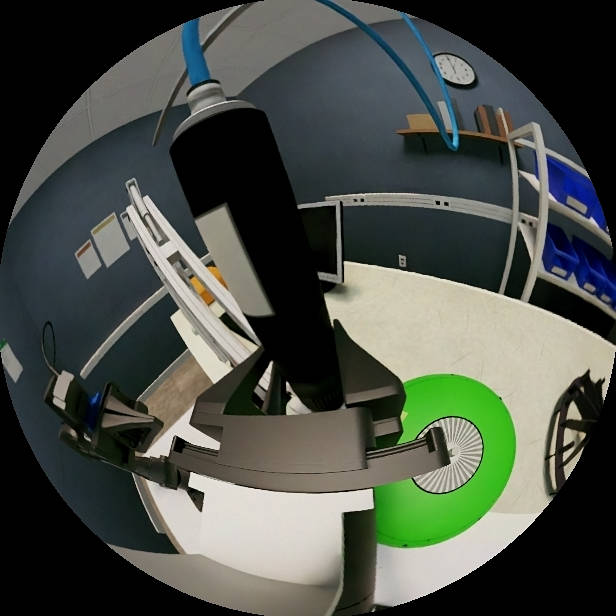

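>>> execute_actions:
  actions:
    - [[0.6,0.7,-0.6,-0.1,0,0,-1,1.606,1.448,0.714,0.155,0.085,0,-0.27],[0.6,0.7,-0.6,-0.1,0,0,-1,1.607,1.449,0.705,0.155,0.065,0,-0.27],[0.6,0.7,-0.6,-0.1,0,0,-1,1.609,1.45,0.694,0.155,0.043,0,-0.27],[0.6,0.7,-0.6,-0.1,0,0,-1,1.61,1.451,0.682,0.155,0.02,0,-0.27],[0.6,0.7,-0.6,-0.1,0,0,-1,1.611,1.452,0.67,0.155,0.0,0,-0.27],[0.6,0.7,-0.6,-0.1,0,0,-1,1.612,1.453,0.657,0.155,-0.02,0,-0.27],[0.6,0.7,-0.6,-0.1,0,0,-1,1.613,1.453,0.645,0.155,-0.04,0,-0.27],[0.6,0.7,-0.6,-0.1,0,0,-1,1.615,1.454,0.633,0.155,-0.06,0,-0.27],[0.6,0.7,-0.6,-0.1,0,0,-1,1.616,1.455,0.62,0.155,-0.08,0,-0.27],[0.6,0.7,-0.6,-0.1,0,0,-1,1.617,1.456,0.608,0.155,-0.1,0,-0.27],[0.6,0.7,-0.6,-0.1,0,0,-1,1.618,1.457,0.596,0.155,-0.12,0,-0.27],[0.6,0.7,-0.6,-0.1,0,0,-1,1.619,1.458,0.584,0.155,-0.14,0,-0.27],[0.6,0.7,-0.6,-0.1,0,0,-1,1.621,1.459,0.571,0.155,-0.16,0,-0.27],[0.6,0.7,-0.6,-0.1,0,0,-1,1.622,1.46,0.559,0.155,-0.18,0,-0.27],[0.6,0.7,-0.6,-0.1,0,0,-1,1.623,1.461,0.547,0.155,-0.2,0,-0.27]]
    - [[0.6,0.7,-0.6,-0.1,0,0,-1,1.624,1.462,0.535,0.155,-0.22,0,-0.27],[0.6,0.7,-0.6,-0.1,0,0,-1,1.625,1.463,0.522,0.155,-0.24,0,-0.27],[0.6,0.7,-0.6,-0.1,0,0,-1,1.627,1.464,0.51,0.155,-0.26,0,-0.27],[0.6,0.7,-0.6,-0.1,0,0,-1,1.628,1.464,0.498,0.155,-0.28,0,-0.27],[0.6,0.7,-0.6,-0.1,0,0,-1,1.629,1.465,0.486,0.155,-0.3,0,-0.27],[0.6,0.7,-0.6,-0.1,0,0,-1,1.63,1.466,0.474,0.155,-0.32,0,-0.27],[0.6,0.7,-0.6,-0.1,0,0,-1,1.631,1.467,0.462,0.155,-0.34,0,-0.27],[0.6,0.7,-0.6,-0.1,0,0,-1,1.633,1.468,0.449,0.155,-0.36,0,-0.27],[0.6,0.7,-0.6,-0.1,0,0,-1,1.634,1.469,0.437,0.155,-0.38,0,-0.27],[0.6,0.7,-0.6,-0.1,0,0,-1,1.635,1.47,0.425,0.155,-0.4,0,-0.27],[0.6,0.7,-0.6,-0.1,0,0,-1,1.641,1.477,0.413,0.154,-0.418,0,-0.27],[0.6,0.7,-0.6,-0.1,0,0,-1,1.647,1.483,0.402,0.154,-0.436,0,-0.27],[0.6,0.7,-0.6,-0.1,0,0,-1,1.653,1.49,0.39,0.153,-0.454,0,-0.27],[0.6,0.7,-0.6,-0.1,0,0,-1,1.658,1.496,0.378,0.153,-0.472,0,-0.27],[0.6,0.7,-0.6,-0.1,0,0,-1,1.664,1.503,0.366,0.152,-0.49,0,-0.27]]
    - [[0.6,0.7,-0.6,-0.1,0,0,-1,1.67,1.509,0.355,0.151,-0.508,0,-0.27],[0.6,0.7,-0.6,-0.1,0,0,-1,1.676,1.516,0.343,0.151,-0.526,0,-0.27],[0.6,0.7,-0.6,-0.1,0,0,-1,1.682,1.522,0.331,0.15,-0.544,0,-0.27],[0.6,0.7,-0.6,-0.1,0,0,-1,1.688,1.529,0.319,0.15,-0.562,0,-0.27],[0.6,0.7,-0.6,-0.1,0,0,-1,1.694,1.535,0.308,0.149,-0.58,0,-0.27],[0.6,0.7,-0.6,-0.1,0,0,-1,1.699,1.542,0.296,0.148,-0.598,0,-0.27],[0.6,0.7,-0.6,-0.1,0,0,-1,1.705,1.548,0.284,0.148,-0.616,0,-0.27],[0.6,0.7,-0.6,-0.1,0,0,-1,1.711,1.555,0.272,0.147,-0.634,0,-0.27],[0.6,0.7,-0.6,-0.1,0,0,-1,1.717,1.561,0.261,0.147,-0.652,0,-0.27],[0.6,0.7,-0.6,-0.1,0,0,-1,1.723,1.568,0.249,0.146,-0.67,0,-0.27],[0.6,0.7,-0.6,-0.1,0,0,-1,1.729,1.574,0.237,0.145,-0.688,0,-0.27],[0.6,0.7,-0.6,-0.1,0,0,-1,1.734,1.581,0.225,0.145,-0.706,0,-0.27],[0.6,0.7,-0.6,-0.1,0,0,-1,1.74,1.587,0.214,0.144,-0.724,0,-0.27],[0.6,0.7,-0.6,-0.1,0,0,-1,1.746,1.594,0.202,0.144,-0.742,0,-0.27],[0.6,0.7,-0.6,-0.1,0,0,-1,1.752,1.6,0.19,0.143,-0.76,0,-0.27]]
    - [[0.6,0.7,-0.6,-0.1,0,0,-1,1.76,1.609,0.181,0.143,-0.773,0,-0.27],[0.6,0.7,-0.6,-0.1,0,0,-1,1.768,1.618,0.172,0.142,-0.786,0,-0.27],[0.6,0.7,-0.6,-0.1,0,0,-1,1.776,1.627,0.163,0.142,-0.799,0,-0.27],[0.6,0.7,-0.6,-0.1,0,0,-1,1.785,1.636,0.154,0.142,-0.812,0,-0.27],[0.6,0.7,-0.6,-0.1,0,0,-1,1.793,1.645,0.145,0.141,-0.825,0,-0.27],[0.6,0.7,-0.6,-0.1,0,0,-1,1.801,1.654,0.136,0.141,-0.838,0,-0.27],[0.6,0.7,-0.6,-0.1,0,0,-1,1.809,1.663,0.127,0.141,-0.851,0,-0.27],[0.6,0.7,-0.6,-0.1,0,0,-1,1.817,1.672,0.118,0.141,-0.864,0,-0.27],[0.6,0.7,-0.6,-0.1,0,0,-1,1.825,1.681,0.109,0.14,-0.877,0,-0.27],[0.6,0.7,-0.6,-0.1,0,0,-1,1.834,1.69,0.1,0.14,-0.89,0,-0.27],[0.6,0.7,-0.6,-0.1,0,0,-1,1.842,1.699,0.092,0.14,-0.903,0,-0.27],[0.6,0.7,-0.6,-0.1,0,0,-1,1.85,1.708,0.083,0.139,-0.916,0,-0.27],[0.6,0.7,-0.6,-0.1,0,0,-1,1.858,1.717,0.074,0.139,-0.929,0,-0.27],[0.6,0.7,-0.6,-0.1,0,0,-1,1.866,1.726,0.065,0.139,-0.942,0,-0.27],[0.6,0.7,-0.6,-0.1,0,0,-1,1.874,1.735,0.056,0.138,-0.955,0,-0.27]]
    - [[0.6,0.7,-0.6,-0.1,0,0,-1,1.882,1.744,0.047,0.138,-0.968,0,-0.27],[0.6,0.7,-0.6,-0.1,0,0,-1,1.891,1.753,0.038,0.138,-0.981,0,-0.27],[0.6,0.7,-0.6,-0.1,0,0,-1,1.899,1.762,0.029,0.138,-0.994,0,-0.27],[0.6,0.7,-0.6,-0.1,0,0,-1,1.907,1.771,0.02,0.137,-1.007,0,-0.27],[0.6,0.7,-0.6,-0.1,0,0,-1,1.915,1.78,0.011,0.137,-1.02,0,-0.27],[0.6,0.7,-0.6,-0.1,0,0,-1,1.923,1.788,0.005,0.138,-1.028,0,-0.27],[0.6,0.7,-0.6,-0.1,0,0,-1,1.932,1.797,-0.001,0.138,-1.036,0,-0.27],[0.6,0.7,-0.6,-0.1,0,0,-1,1.941,1.805,-0.006,0.139,-1.044,0,-0.27],[0.6,0.7,-0.6,-0.1,0,0,-1,1.949,1.814,-0.012,0.14,-1.051,0,-0.27],[0.6,0.7,-0.6,-0.1,0,0,-1,1.958,1.822,-0.018,0.141,-1.059,0,-0.27],[0.6,0.7,-0.6,-0.1,0,0,-1,1.967,1.831,-0.023,0.141,-1.066,0,-0.27],[0.6,0.7,-0.6,-0.1,0,0,-1,1.975,1.839,-0.029,0.142,-1.074,0,-0.27],[0.6,0.7,-0.6,-0.1,0,0,-1,1.984,1.848,-0.035,0.143,-1.082,0,-0.27],[0.6,0.7,-0.6,-0.1,0,0,-1,1.993,1.856,-0.04,0.144,-1.089,0,-0.27],[0.6,0.7,-0.6,-0.1,0,0,-1,2.002,1.865,-0.046,0.144,-1.097,0,-0.27]]
    - [[0.6,0.7,-0.6,-0.1,0,0,-1,2.01,1.873,-0.052,0.145,-1.104,0,-0.27],[0.6,0.7,-0.6,-0.1,0,0,-1,2.019,1.882,-0.057,0.146,-1.112,0,-0.27],[0.6,0.7,-0.6,-0.1,0,0,-1,2.028,1.89,-0.063,0.147,-1.12,0,-0.27],[0.6,0.7,-0.6,-0.1,0,0,-1,2.037,1.899,-0.069,0.147,-1.127,0,-0.27],[0.6,0.7,-0.6,-0.1,0,0,-1,2.045,1.907,-0.074,0.148,-1.135,0,-0.27],[0.6,0.7,-0.6,-0.1,0,0,-1,2.054,1.916,-0.08,0.149,-1.142,0,-0.27],[0.6,0.7,-0.6,-0.1,0,0,-1,2.063,1.924,-0.086,0.15,-1.15,0,-0.27],[0.6,0.7,-0.6,-0.1,0,0,-1,2.071,1.933,-0.091,0.15,-1.158,0,-0.27],[0.6,0.7,-0.6,-0.1,0,0,-1,2.08,1.941,-0.097,0.151,-1.165,0,-0.27],[0.6,0.7,-0.6,-0.1,0,0,-1,2.089,1.95,-0.103,0.152,-1.173,0,-0.27],[0.6,0.7,-0.6,-0.1,0,0,-1,2.097,1.958,-0.108,0.153,-1.18,0,-0.27],[0.6,0.7,-0.6,-0.1,0,0,-1,2.105,1.965,-0.113,0.153,-1.187,0,-0.27],[0.6,0.7,-0.6,-0.1,0,0,-1,2.111,1.971,-0.117,0.154,-1.192,0,-0.27],[0.6,0.7,-0.6,-0.1,0,0,-1,2.116,1.976,-0.12,0.155,-1.197,0,-0.27],[0.6,0.7,-0.6,-0.1,0,0,-1,2.12,1.98,-0.122,0.155,-1.2,0,-0.27]]

Scene clock: 150.53 s.
left_arm: end_effector_position=(+0.2557, +0.1996, +0.3599) grip_measured=-0.992 end_effector_quat_wxyz=(+0.677, +0.215, +0.671, -0.212) | right_arm: end_effector_position=(+0.5886, -0.1014, +0.3735) grip_measured=-0.223 end_effector_quat_wxyz=(+0.611, -0.366, +0.602, +0.360)
Joint names: [shoulder, elbow, waist, wrist pitch, wrist yaw, wrist roll]
Joint positions: left_arm=[ 0.617  0.728 -0.61  -0.105 -0.     0.007  0.   ] | right_arm=[ 2.093  1.949 -0.115  0.159 -1.095 -0.001  0.037]
Joint velocities: left_arm=[-0.007 -0.002  0.007  0.037  0.007 -0.066 -0.   ] | right_arm=[ 0.188  0.144 -0.139  0.066 -0.139 -0.007 -0.001]
Joint torques (N m, as the arm reports them, + toward a larger angle): left_arm=[-0.57  4.03  0.78  1.95 -0.01 -0.08] | right_arm=[-12.    11.17   0.06   1.78  -0.76   0.03]
Motor temperatures (°C, as the motors report them): left_arm=[29 35 28 38 30 27] | right_arm=[38 37 28 33 29 27]
Joint targets: left_arm=[0.600 0.700 -0.600 -0.100 0.000 0.000] | right_arm=[2.120 1.980 -0.122 0.155 -1.200 -0.000]
Joint stiffness scale: left_arm=[1. 1. 1. 1. 1. 1.] | right_arm=[1. 1. 1. 1. 1. 1.]
Step readings (joint positions; steps 1 to 15: 1st action; 16 to 30: 2nd action; 31 to 45: 3rd action; 46 to 60: 4th action; 61 to 75: 5th action; 76 to 90: 6th action):
0: left_arm=[0.617 0.728 -0.610 -0.105 -0.000 0.007] | right_arm=[1.604 1.423 0.725 0.185 0.102 -0.003]
1: left_arm=[0.617 0.728 -0.610 -0.105 -0.000 0.007] | right_arm=[1.604 1.423 0.725 0.185 0.101 -0.003]
2: left_arm=[0.617 0.728 -0.610 -0.105 -0.000 0.007] | right_arm=[1.604 1.423 0.723 0.185 0.096 -0.003]
4: left_arm=[0.617 0.728 -0.610 -0.105 -0.000 0.007] | right_arm=[1.604 1.423 0.714 0.185 0.079 -0.003]
8: left_arm=[0.617 0.728 -0.610 -0.105 -0.000 0.007] | right_arm=[1.604 1.430 0.671 0.185 0.013 -0.003]
15: left_arm=[0.617 0.728 -0.610 -0.105 -0.000 0.007] | right_arm=[1.604 1.439 0.582 0.183 -0.123 -0.003]
16: left_arm=[0.617 0.728 -0.610 -0.105 -0.000 0.007] | right_arm=[1.604 1.441 0.569 0.182 -0.141 -0.003]
17: left_arm=[0.617 0.728 -0.610 -0.105 -0.000 0.007] | right_arm=[1.604 1.442 0.557 0.182 -0.160 -0.003]
19: left_arm=[0.617 0.728 -0.610 -0.105 -0.000 0.007] | right_arm=[1.604 1.444 0.532 0.181 -0.196 -0.002]
23: left_arm=[0.617 0.728 -0.610 -0.105 -0.000 0.007] | right_arm=[1.604 1.446 0.481 0.178 -0.267 -0.002]
30: left_arm=[0.617 0.728 -0.610 -0.105 -0.000 0.007] | right_arm=[1.631 1.473 0.394 0.175 -0.393 -0.002]
31: left_arm=[0.617 0.728 -0.610 -0.105 -0.000 0.007] | right_arm=[1.637 1.479 0.383 0.175 -0.410 -0.002]
32: left_arm=[0.617 0.728 -0.610 -0.105 -0.000 0.007] | right_arm=[1.644 1.485 0.371 0.175 -0.428 -0.002]
34: left_arm=[0.617 0.728 -0.610 -0.105 -0.000 0.007] | right_arm=[1.657 1.498 0.349 0.175 -0.463 -0.002]
38: left_arm=[0.617 0.728 -0.610 -0.105 -0.000 0.007] | right_arm=[1.682 1.523 0.302 0.174 -0.531 -0.002]
45: left_arm=[0.617 0.728 -0.610 -0.105 -0.000 0.007] | right_arm=[1.724 1.567 0.218 0.170 -0.647 -0.002]
46: left_arm=[0.617 0.728 -0.610 -0.105 -0.000 0.007] | right_arm=[1.730 1.574 0.206 0.169 -0.662 -0.002]
47: left_arm=[0.617 0.728 -0.610 -0.105 -0.000 0.007] | right_arm=[1.737 1.581 0.194 0.168 -0.677 -0.002]
49: left_arm=[0.617 0.728 -0.610 -0.105 -0.000 0.007] | right_arm=[1.752 1.598 0.173 0.167 -0.705 -0.002]
53: left_arm=[0.617 0.728 -0.610 -0.105 -0.000 0.007] | right_arm=[1.785 1.634 0.137 0.165 -0.758 -0.002]
60: left_arm=[0.617 0.728 -0.610 -0.105 -0.000 0.007] | right_arm=[1.844 1.697 0.078 0.161 -0.842 -0.002]
61: left_arm=[0.617 0.728 -0.610 -0.105 -0.000 0.007] | right_arm=[1.852 1.706 0.069 0.160 -0.853 -0.002]
62: left_arm=[0.617 0.728 -0.610 -0.105 -0.000 0.007] | right_arm=[1.860 1.715 0.060 0.160 -0.865 -0.002]
64: left_arm=[0.617 0.728 -0.610 -0.105 -0.000 0.007] | right_arm=[1.876 1.733 0.042 0.158 -0.888 -0.002]
68: left_arm=[0.617 0.728 -0.610 -0.105 -0.000 0.007] | right_arm=[1.909 1.768 0.007 0.157 -0.932 -0.002]
75: left_arm=[0.617 0.728 -0.610 -0.105 -0.000 0.007] | right_arm=[1.969 1.827 -0.034 0.156 -0.990 -0.001]
76: left_arm=[0.617 0.728 -0.610 -0.105 -0.000 0.007] | right_arm=[1.977 1.836 -0.039 0.156 -0.997 -0.001]
77: left_arm=[0.617 0.728 -0.610 -0.105 -0.000 0.007] | right_arm=[1.986 1.845 -0.044 0.156 -1.004 -0.001]
79: left_arm=[0.617 0.728 -0.610 -0.105 -0.000 0.007] | right_arm=[2.003 1.862 -0.054 0.156 -1.019 -0.001]
83: left_arm=[0.617 0.728 -0.610 -0.105 -0.000 0.007] | right_arm=[2.038 1.896 -0.075 0.157 -1.048 -0.001]
90: Joint positions above

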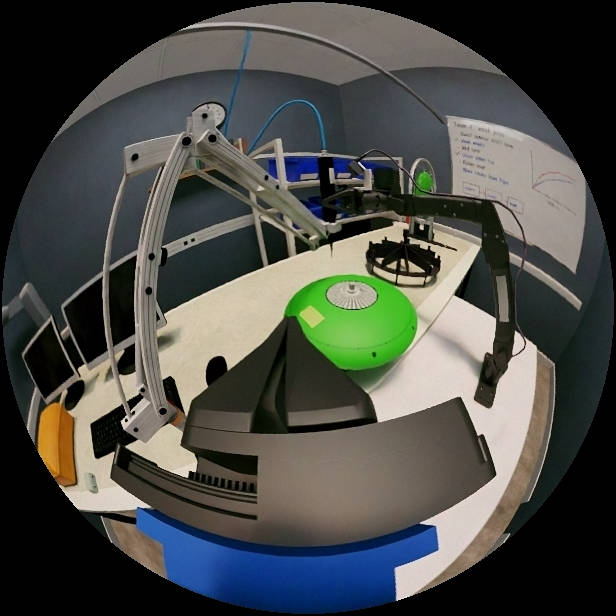

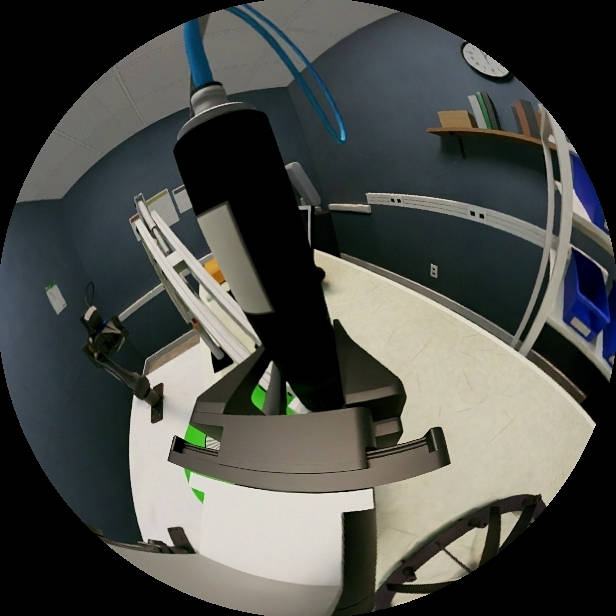

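>>> move:
  target: [2.02,1.91,-0.73,-0.39,0,0,-1,2.032,1.77,-0.094,0.262,-1.08,0,-0.27]
  speed: 1.0

Scene clock: 154.37 s.
left_arm: end_effector_position=(+0.4696, -0.0342, +0.2587) grip_measured=-0.992 end_effector_quat_wxyz=(+0.473, +0.310, +0.806, -0.178) | right_arm: end_effector_position=(+0.5833, -0.0987, +0.3488) grip_measured=-0.223 end_effector_quat_wxyz=(+0.614, -0.360, +0.606, +0.354)
Joint names: [shoulder, elbow, waist, wrist pitch, wrist yaw, wrist roll]
Joint positions: left_arm=[ 2.025  1.882 -0.722 -0.369 -0.     0.007  0.   ] | right_arm=[ 2.053  1.791 -0.105  0.272 -1.067 -0.004  0.037]
Joint velocities: left_arm=[ 0.002 -0.002 -0.012 -0.037  0.066 -0.051 -0.002] | right_arm=[-0.012 -0.012  0.002 -0.125  0.007 -0.037  0.001]
Joint torques (N m, as the arm reports them, + toward a larger angle): left_arm=[-11.66   7.97  -0.63   1.55  -0.01  -0.07] | right_arm=[-14.53   7.35   0.89   1.79  -0.13   0.04]
Motor temperatures (°C, as the motors report them): left_arm=[29 36 28 39 30 27] | right_arm=[39 37 28 33 29 27]
Joint targets: left_arm=[2.020 1.910 -0.730 -0.390 0.000 0.000] | right_arm=[2.032 1.770 -0.094 0.262 -1.080 -0.000]
Joint stiffness scale: left_arm=[1. 1. 1. 1. 1. 1.] | right_arm=[1. 1. 1. 1. 1. 1.]
move: off_target (left_arm, right_arm); limits=none; left_arm: farthest joint: the elbow, 0.028 radians from its target (1.182 radians at the start); right_arm: farthest joint: the shoulder, 0.021 radians from its target (0.076 radians at the start)

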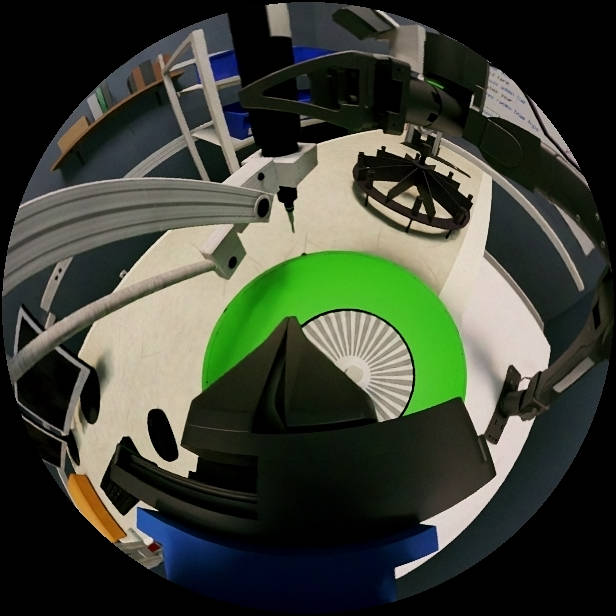

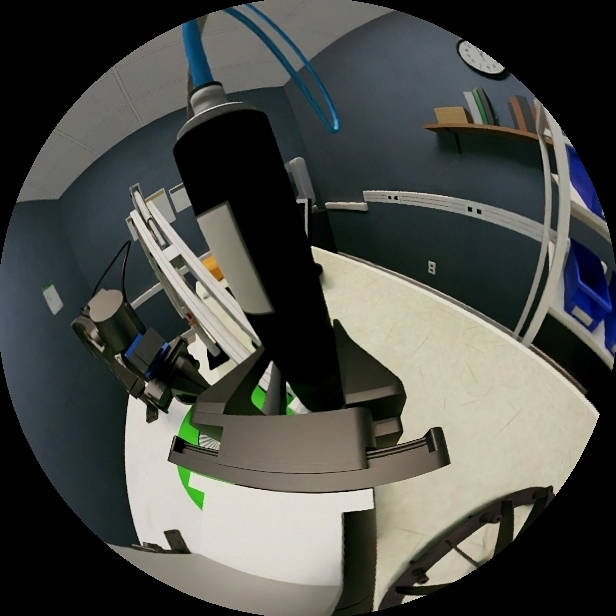

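>>> zoom_image:
  camera: "cam_left_wrist"
  region: [260, 190, 340, 270]

Region (260, 190, 340, 270) of cam_left_wrist's 616x616 image, scaled by 6.300, with more detail than that image has.

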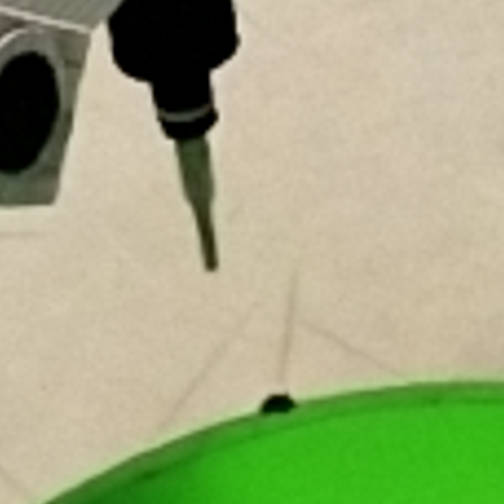

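>>> execute_actions:
  actions:
    - [[2.02,1.91,-0.73,-0.39,0,0,-1,2.028,1.761,-0.097,0.266,-1.077,0,-0.27],[2.02,1.91,-0.73,-0.39,0,0,-1,2.024,1.752,-0.1,0.271,-1.074,0,-0.27],[2.02,1.91,-0.73,-0.39,0,0,-1,2.02,1.743,-0.103,0.275,-1.071,0,-0.27],[2.02,1.91,-0.73,-0.39,0,0,-1,2.016,1.734,-0.106,0.28,-1.068,0,-0.27],[2.02,1.91,-0.73,-0.39,0,0,-1,2.012,1.725,-0.109,0.284,-1.066,0,-0.27],[2.02,1.91,-0.73,-0.39,0,0,-1,2.008,1.716,-0.111,0.289,-1.064,0,-0.27],[2.02,1.91,-0.73,-0.39,0,0,-1,2.004,1.707,-0.113,0.293,-1.062,0,-0.27],[2.02,1.91,-0.73,-0.39,0,0,-1,2.0,1.698,-0.115,0.298,-1.06,0,-0.27],[2.02,1.91,-0.73,-0.39,0,0,-1,1.996,1.689,-0.115,0.302,-1.058,0,-0.27],[2.02,1.91,-0.73,-0.39,0,0,-1,1.993,1.68,-0.115,0.307,-1.056,0,-0.27],[2.02,1.91,-0.73,-0.39,0,0,-1,1.989,1.671,-0.115,0.311,-1.054,0,-0.27],[2.02,1.91,-0.73,-0.39,0,0,-1,1.985,1.662,-0.115,0.316,-1.052,0,-0.27],[2.02,1.91,-0.73,-0.39,0,0,-1,1.981,1.652,-0.115,0.32,-1.05,0,-0.27]]

>>> wait:
  seconds: 0.3

>>> zoom_image:
  camera: "cam_left_wrist"
  region: [270, 205, 330, 265]

Scene clock: 157.63 s.
left_arm: end_effector_position=(+0.4696, -0.0342, +0.2587) grip_measured=-0.992 end_effector_quat_wxyz=(+0.473, +0.310, +0.806, -0.178) | right_arm: end_effector_position=(+0.5727, -0.1015, +0.3410) grip_measured=-0.223 end_effector_quat_wxyz=(+0.617, -0.353, +0.611, +0.348)
Joint names: [shoulder, elbow, waist, wrist pitch, wrist yaw, wrist roll]
Joint positions: left_arm=[ 2.025  1.882 -0.722 -0.369 -0.     0.007  0.   ] | right_arm=[ 1.997  1.679 -0.108  0.327 -1.048 -0.004  0.037]
Joint velocities: left_arm=[ 0.007 -0.002  0.007  0.022 -0.037 -0.007 -0.001] | right_arm=[-0.022 -0.129 -0.022  0.168 -0.095 -0.007 -0.001]
Joint torques (N m, as the arm reports them, + toward a larger angle): left_arm=[-11.67   8.02  -0.65   1.56  -0.02  -0.08] | right_arm=[-13.55   7.44  -0.74   1.68  -0.03   0.07]
Motor temperatures (°C, as the motors report them): left_arm=[32 36 28 38 30 27] | right_arm=[40 36 28 33 29 27]
Joint targets: left_arm=[2.020 1.910 -0.730 -0.390 0.000 -0.000] | right_arm=[1.981 1.652 -0.115 0.320 -1.050 0.000]
Joint stiffness scale: left_arm=[1. 1. 1. 1. 1. 1.] | right_arm=[1. 1. 1. 1. 1. 1.]
Step readings (joint positions):
0: left_arm=[2.025 1.882 -0.722 -0.369 -0.000 0.007] | right_arm=[2.053 1.791 -0.105 0.272 -1.067 -0.004]
1: left_arm=[2.025 1.882 -0.722 -0.369 -0.000 0.007] | right_arm=[2.053 1.791 -0.105 0.272 -1.067 -0.004]
2: left_arm=[2.025 1.882 -0.722 -0.369 -0.000 0.007] | right_arm=[2.051 1.788 -0.105 0.275 -1.066 -0.004]
4: left_arm=[2.025 1.882 -0.722 -0.369 -0.000 0.007] | right_arm=[2.043 1.772 -0.105 0.281 -1.063 -0.004]
8: left_arm=[2.025 1.882 -0.722 -0.369 -0.000 0.007] | right_arm=[2.023 1.736 -0.105 0.298 -1.056 -0.004]
15: Joint positions above

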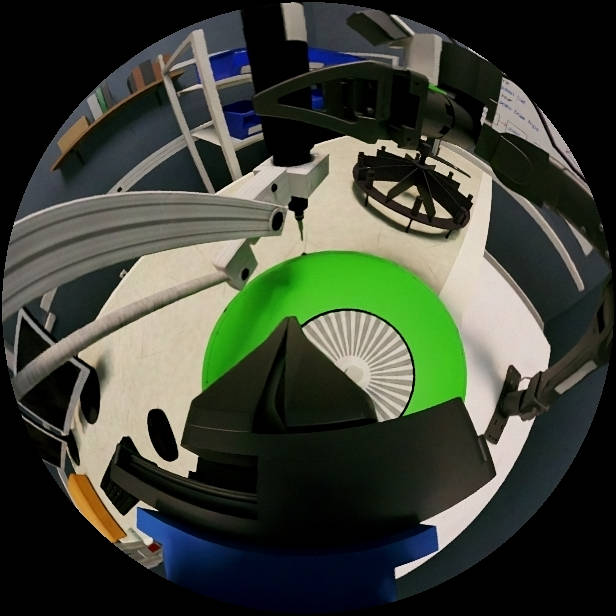

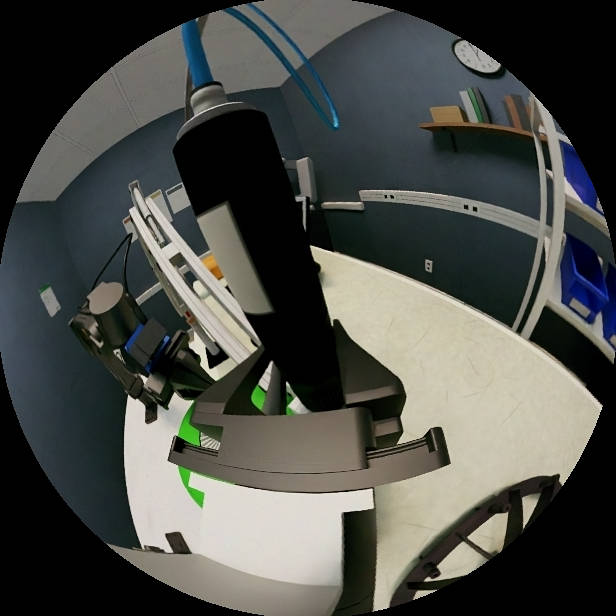

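Scene clock: 157.93 s.
left_arm: end_effector_position=(+0.4696, -0.0342, +0.2587) grip_measured=-0.992 end_effector_quat_wxyz=(+0.473, +0.310, +0.806, -0.178) | right_arm: end_effector_position=(+0.5727, -0.1022, +0.3398) grip_measured=-0.223 end_effector_quat_wxyz=(+0.618, -0.353, +0.611, +0.347)
Joint names: [shoulder, elbow, waist, wrist pitch, wrist yaw, wrist roll]
Joint positions: left_arm=[ 2.025  1.882 -0.722 -0.369 -0.     0.007  0.   ] | right_arm=[ 1.997  1.674 -0.109  0.333 -1.047 -0.004  0.037]
Joint velocities: left_arm=[ 0.002 -0.002 -0.007 -0.11  -0.007 -0.081  0.001] | right_arm=[-0.007 -0.007 -0.002  0.007 -0.007 -0.051 -0.   ]
Joint torques (N m, as the arm reports them, + toward a larger angle): left_arm=[-11.71   7.99  -0.63   1.54  -0.01  -0.09] | right_arm=[-13.63   7.36  -0.54   1.75  -0.01   0.05]
Motor temperatures (°C, as the motors report them): left_arm=[32 36 28 38 30 27] | right_arm=[40 36 28 33 29 27]
Joint targets: left_arm=[2.020 1.910 -0.730 -0.390 -0.000 -0.000] | right_arm=[1.981 1.652 -0.115 0.320 -1.050 0.000]
Joint stiffness scale: left_arm=[1. 1. 1. 1. 1. 1.] | right_arm=[1. 1. 1. 1. 1. 1.]
wait: 0.30 s; at rest by 0.27 s

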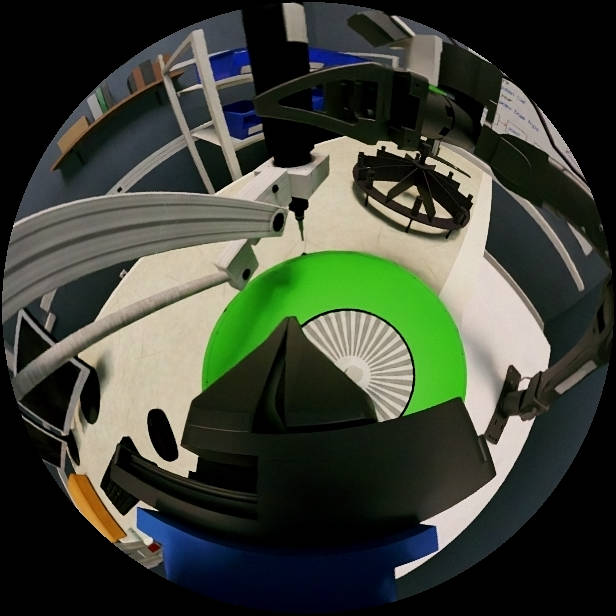

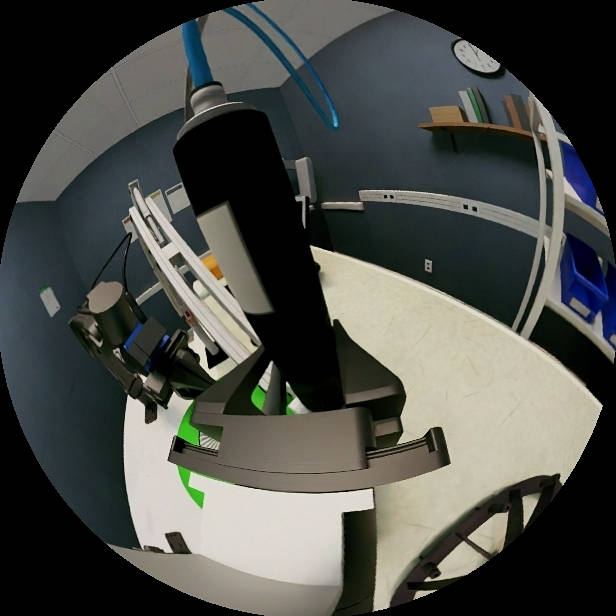

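Region (270, 205, 330, 265) of cam_left_wrist's 616x616 image, scaled by 8.400, with more detail than that image has.

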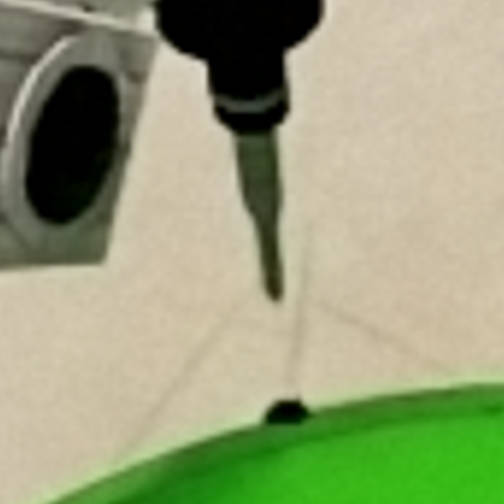

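>>> execute_actions:
  actions:
    - [[2.02,1.91,-0.74,-0.39,0,0,-1,1.981,1.652,-0.115,0.32,-1.05,0,-0.27],[2.02,1.91,-0.752,-0.39,0,0,-1,1.981,1.652,-0.115,0.32,-1.05,0,-0.27],[2.02,1.91,-0.766,-0.39,0,0,-1,1.981,1.652,-0.115,0.32,-1.05,0,-0.27],[2.02,1.91,-0.782,-0.39,0,0,-1,1.981,1.652,-0.115,0.32,-1.05,0,-0.27],[2.02,1.91,-0.798,-0.39,0,0,-1,1.981,1.652,-0.115,0.32,-1.05,0,-0.27],[2.02,1.91,-0.814,-0.39,0,0,-1,1.981,1.652,-0.115,0.32,-1.05,0,-0.27],[2.02,1.91,-0.83,-0.39,0,0,-1,1.981,1.652,-0.115,0.32,-1.05,0,-0.27],[2.02,1.91,-0.846,-0.39,0,0,-1,1.981,1.652,-0.115,0.32,-1.05,0,-0.27],[2.02,1.91,-0.862,-0.39,0,0,-1,1.981,1.652,-0.115,0.32,-1.05,0,-0.27],[2.02,1.91,-0.878,-0.39,0,0,-1,1.981,1.652,-0.115,0.32,-1.05,0,-0.27],[2.02,1.91,-0.89,-0.39,0,0,-1,1.981,1.652,-0.115,0.32,-1.05,0,-0.27],[2.02,1.91,-0.9,-0.39,0,0,-1,1.981,1.652,-0.115,0.32,-1.05,0,-0.27]]

>>> wait:
  seconds: 0.2

Scene clock: 159.23 s.
left_arm: end_effector_position=(+0.3863, -0.1120, +0.2587) grip_measured=-0.992 end_effector_quat_wxyz=(+0.453, +0.385, +0.773, -0.223) | right_arm: end_effector_position=(+0.5727, -0.1022, +0.3398) grip_measured=-0.223 end_effector_quat_wxyz=(+0.618, -0.353, +0.611, +0.347)
Joint names: [shoulder, elbow, waist, wrist pitch, wrist yaw, wrist roll]
Joint positions: left_arm=[ 2.025  1.882 -0.911 -0.369  0.003  0.007  0.   ] | right_arm=[ 1.997  1.674 -0.109  0.333 -1.047 -0.004  0.037]
Joint velocities: left_arm=[ 0.002 -0.017 -0.173 -0.081  0.037 -0.037  0.   ] | right_arm=[-0.007  0.007 -0.002 -0.022  0.022  0.007  0.   ]
Joint torques (N m, as the arm reports them, + toward a larger angle): left_arm=[-11.65   7.9    1.9    1.56  -0.11  -0.08] | right_arm=[-13.62   7.27  -0.57   1.77  -0.03   0.02]
Motor temperatures (°C, as the motors report them): left_arm=[33 37 28 38 30 27] | right_arm=[41 36 28 33 29 27]
Joint targets: left_arm=[2.020 1.910 -0.900 -0.390 -0.000 0.000] | right_arm=[1.981 1.652 -0.115 0.320 -1.050 0.000]
Joint stiffness scale: left_arm=[1. 1. 1. 1. 1. 1.] | right_arm=[1. 1. 1. 1. 1. 1.]
Step readings (joint positions):
0: left_arm=[2.025 1.882 -0.722 -0.369 -0.000 0.007] | right_arm=[1.997 1.674 -0.109 0.333 -1.047 -0.004]
1: left_arm=[2.025 1.882 -0.723 -0.369 -0.000 0.007] | right_arm=[1.997 1.674 -0.109 0.333 -1.047 -0.004]
2: left_arm=[2.025 1.882 -0.725 -0.369 -0.000 0.007] | right_arm=[1.997 1.674 -0.109 0.333 -1.047 -0.004]
4: left_arm=[2.025 1.882 -0.735 -0.369 -0.002 0.007] | right_arm=[1.997 1.674 -0.109 0.333 -1.047 -0.004]
8: left_arm=[2.025 1.882 -0.793 -0.369 -0.004 0.007] | right_arm=[1.997 1.674 -0.109 0.333 -1.047 -0.004]
15: Joint positions above

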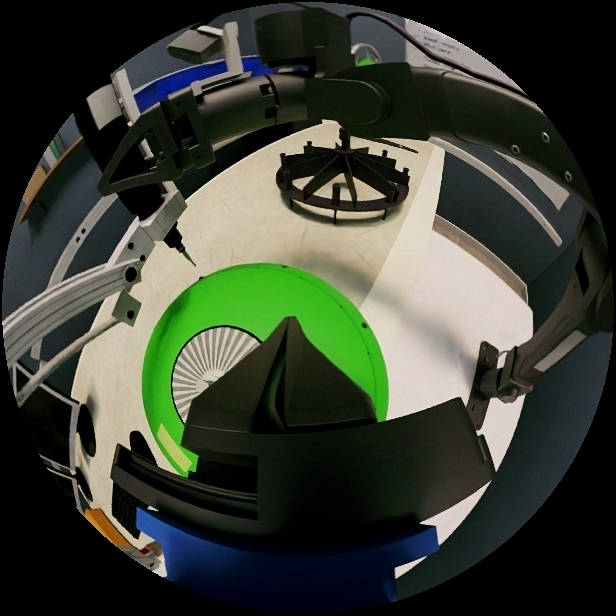

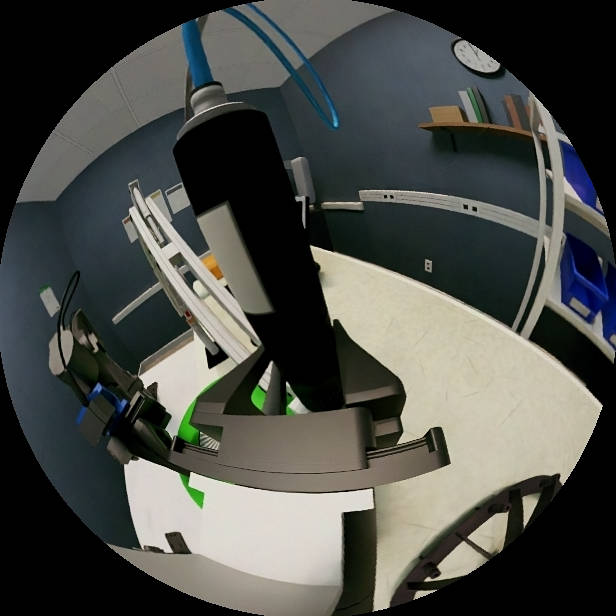

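Scene clock: 159.43 s.
left_arm: end_effector_position=(+0.3867, -0.1117, +0.2587) grip_measured=-0.992 end_effector_quat_wxyz=(+0.453, +0.385, +0.773, -0.223) | right_arm: end_effector_position=(+0.5727, -0.1022, +0.3398) grip_measured=-0.223 end_effector_quat_wxyz=(+0.618, -0.353, +0.611, +0.347)
Joint names: [shoulder, elbow, waist, wrist pitch, wrist yaw, wrist roll]
Joint positions: left_arm=[ 2.025  1.882 -0.909 -0.369  0.005  0.007  0.   ] | right_arm=[ 1.997  1.674 -0.109  0.333 -1.047 -0.004  0.037]
Joint velocities: left_arm=[-0.017  0.007  0.032 -0.007  0.022 -0.051 -0.001] | right_arm=[-0.012 -0.012 -0.012  0.007 -0.022 -0.066 -0.001]
Joint torques (N m, as the arm reports them, + toward a larger angle): left_arm=[-11.71   8.02   0.66   1.54  -0.05  -0.07] | right_arm=[-13.62   7.24  -0.55   1.76  -0.05   0.02]
Motor temperatures (°C, as the motors report them): left_arm=[33 37 28 38 30 27] | right_arm=[41 36 28 33 29 27]
Joint targets: left_arm=[2.020 1.910 -0.900 -0.390 -0.000 0.000] | right_arm=[1.981 1.652 -0.115 0.320 -1.050 -0.000]
Joint stiffness scale: left_arm=[1. 1. 1. 1. 1. 1.] | right_arm=[1. 1. 1. 1. 1. 1.]
wait: 0.20 s; no rest

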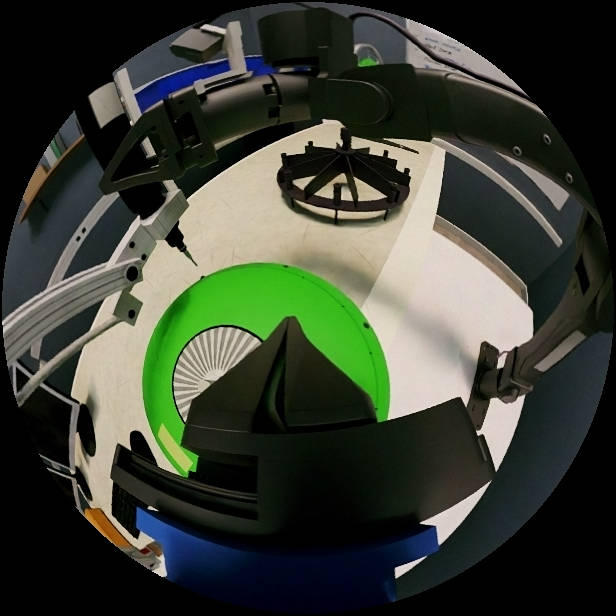

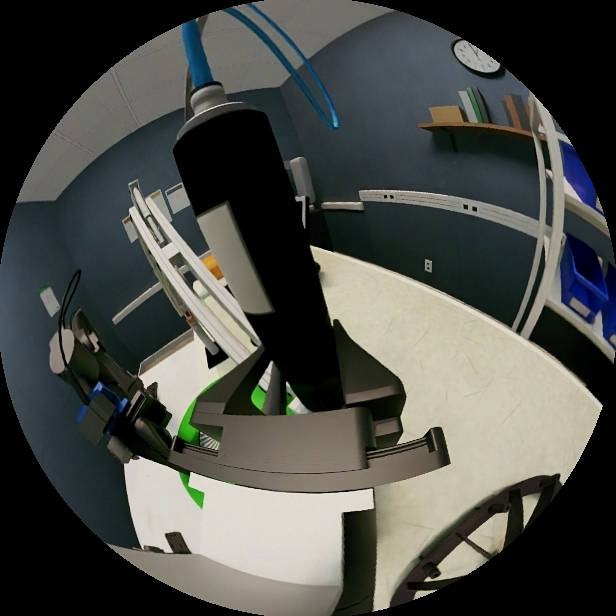

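>>> zoom_image:
  camera: "cam_left_wrist"
  region: [165, 230, 225, 290]

>>> zoom_image:
  camera: "cam_left_wrist"
  region: [260, 245, 400, 385]

Region (165, 230, 225, 290) of cam_left_wrist's 616x616 image, scaled by 8.400, with more detail than that image has.

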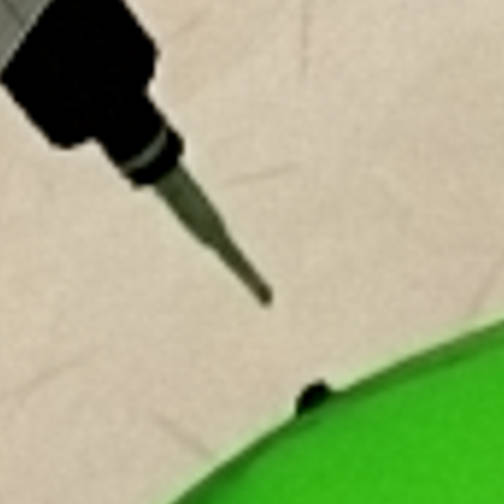

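Region (260, 245, 400, 385) of cam_left_wrist's 616x616 image, scaled by 3.600, with more detail than that image has.

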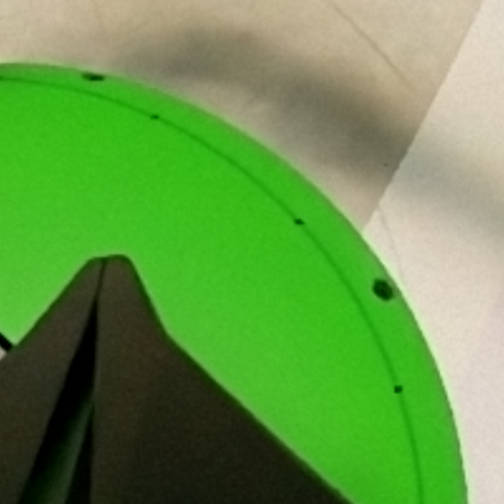

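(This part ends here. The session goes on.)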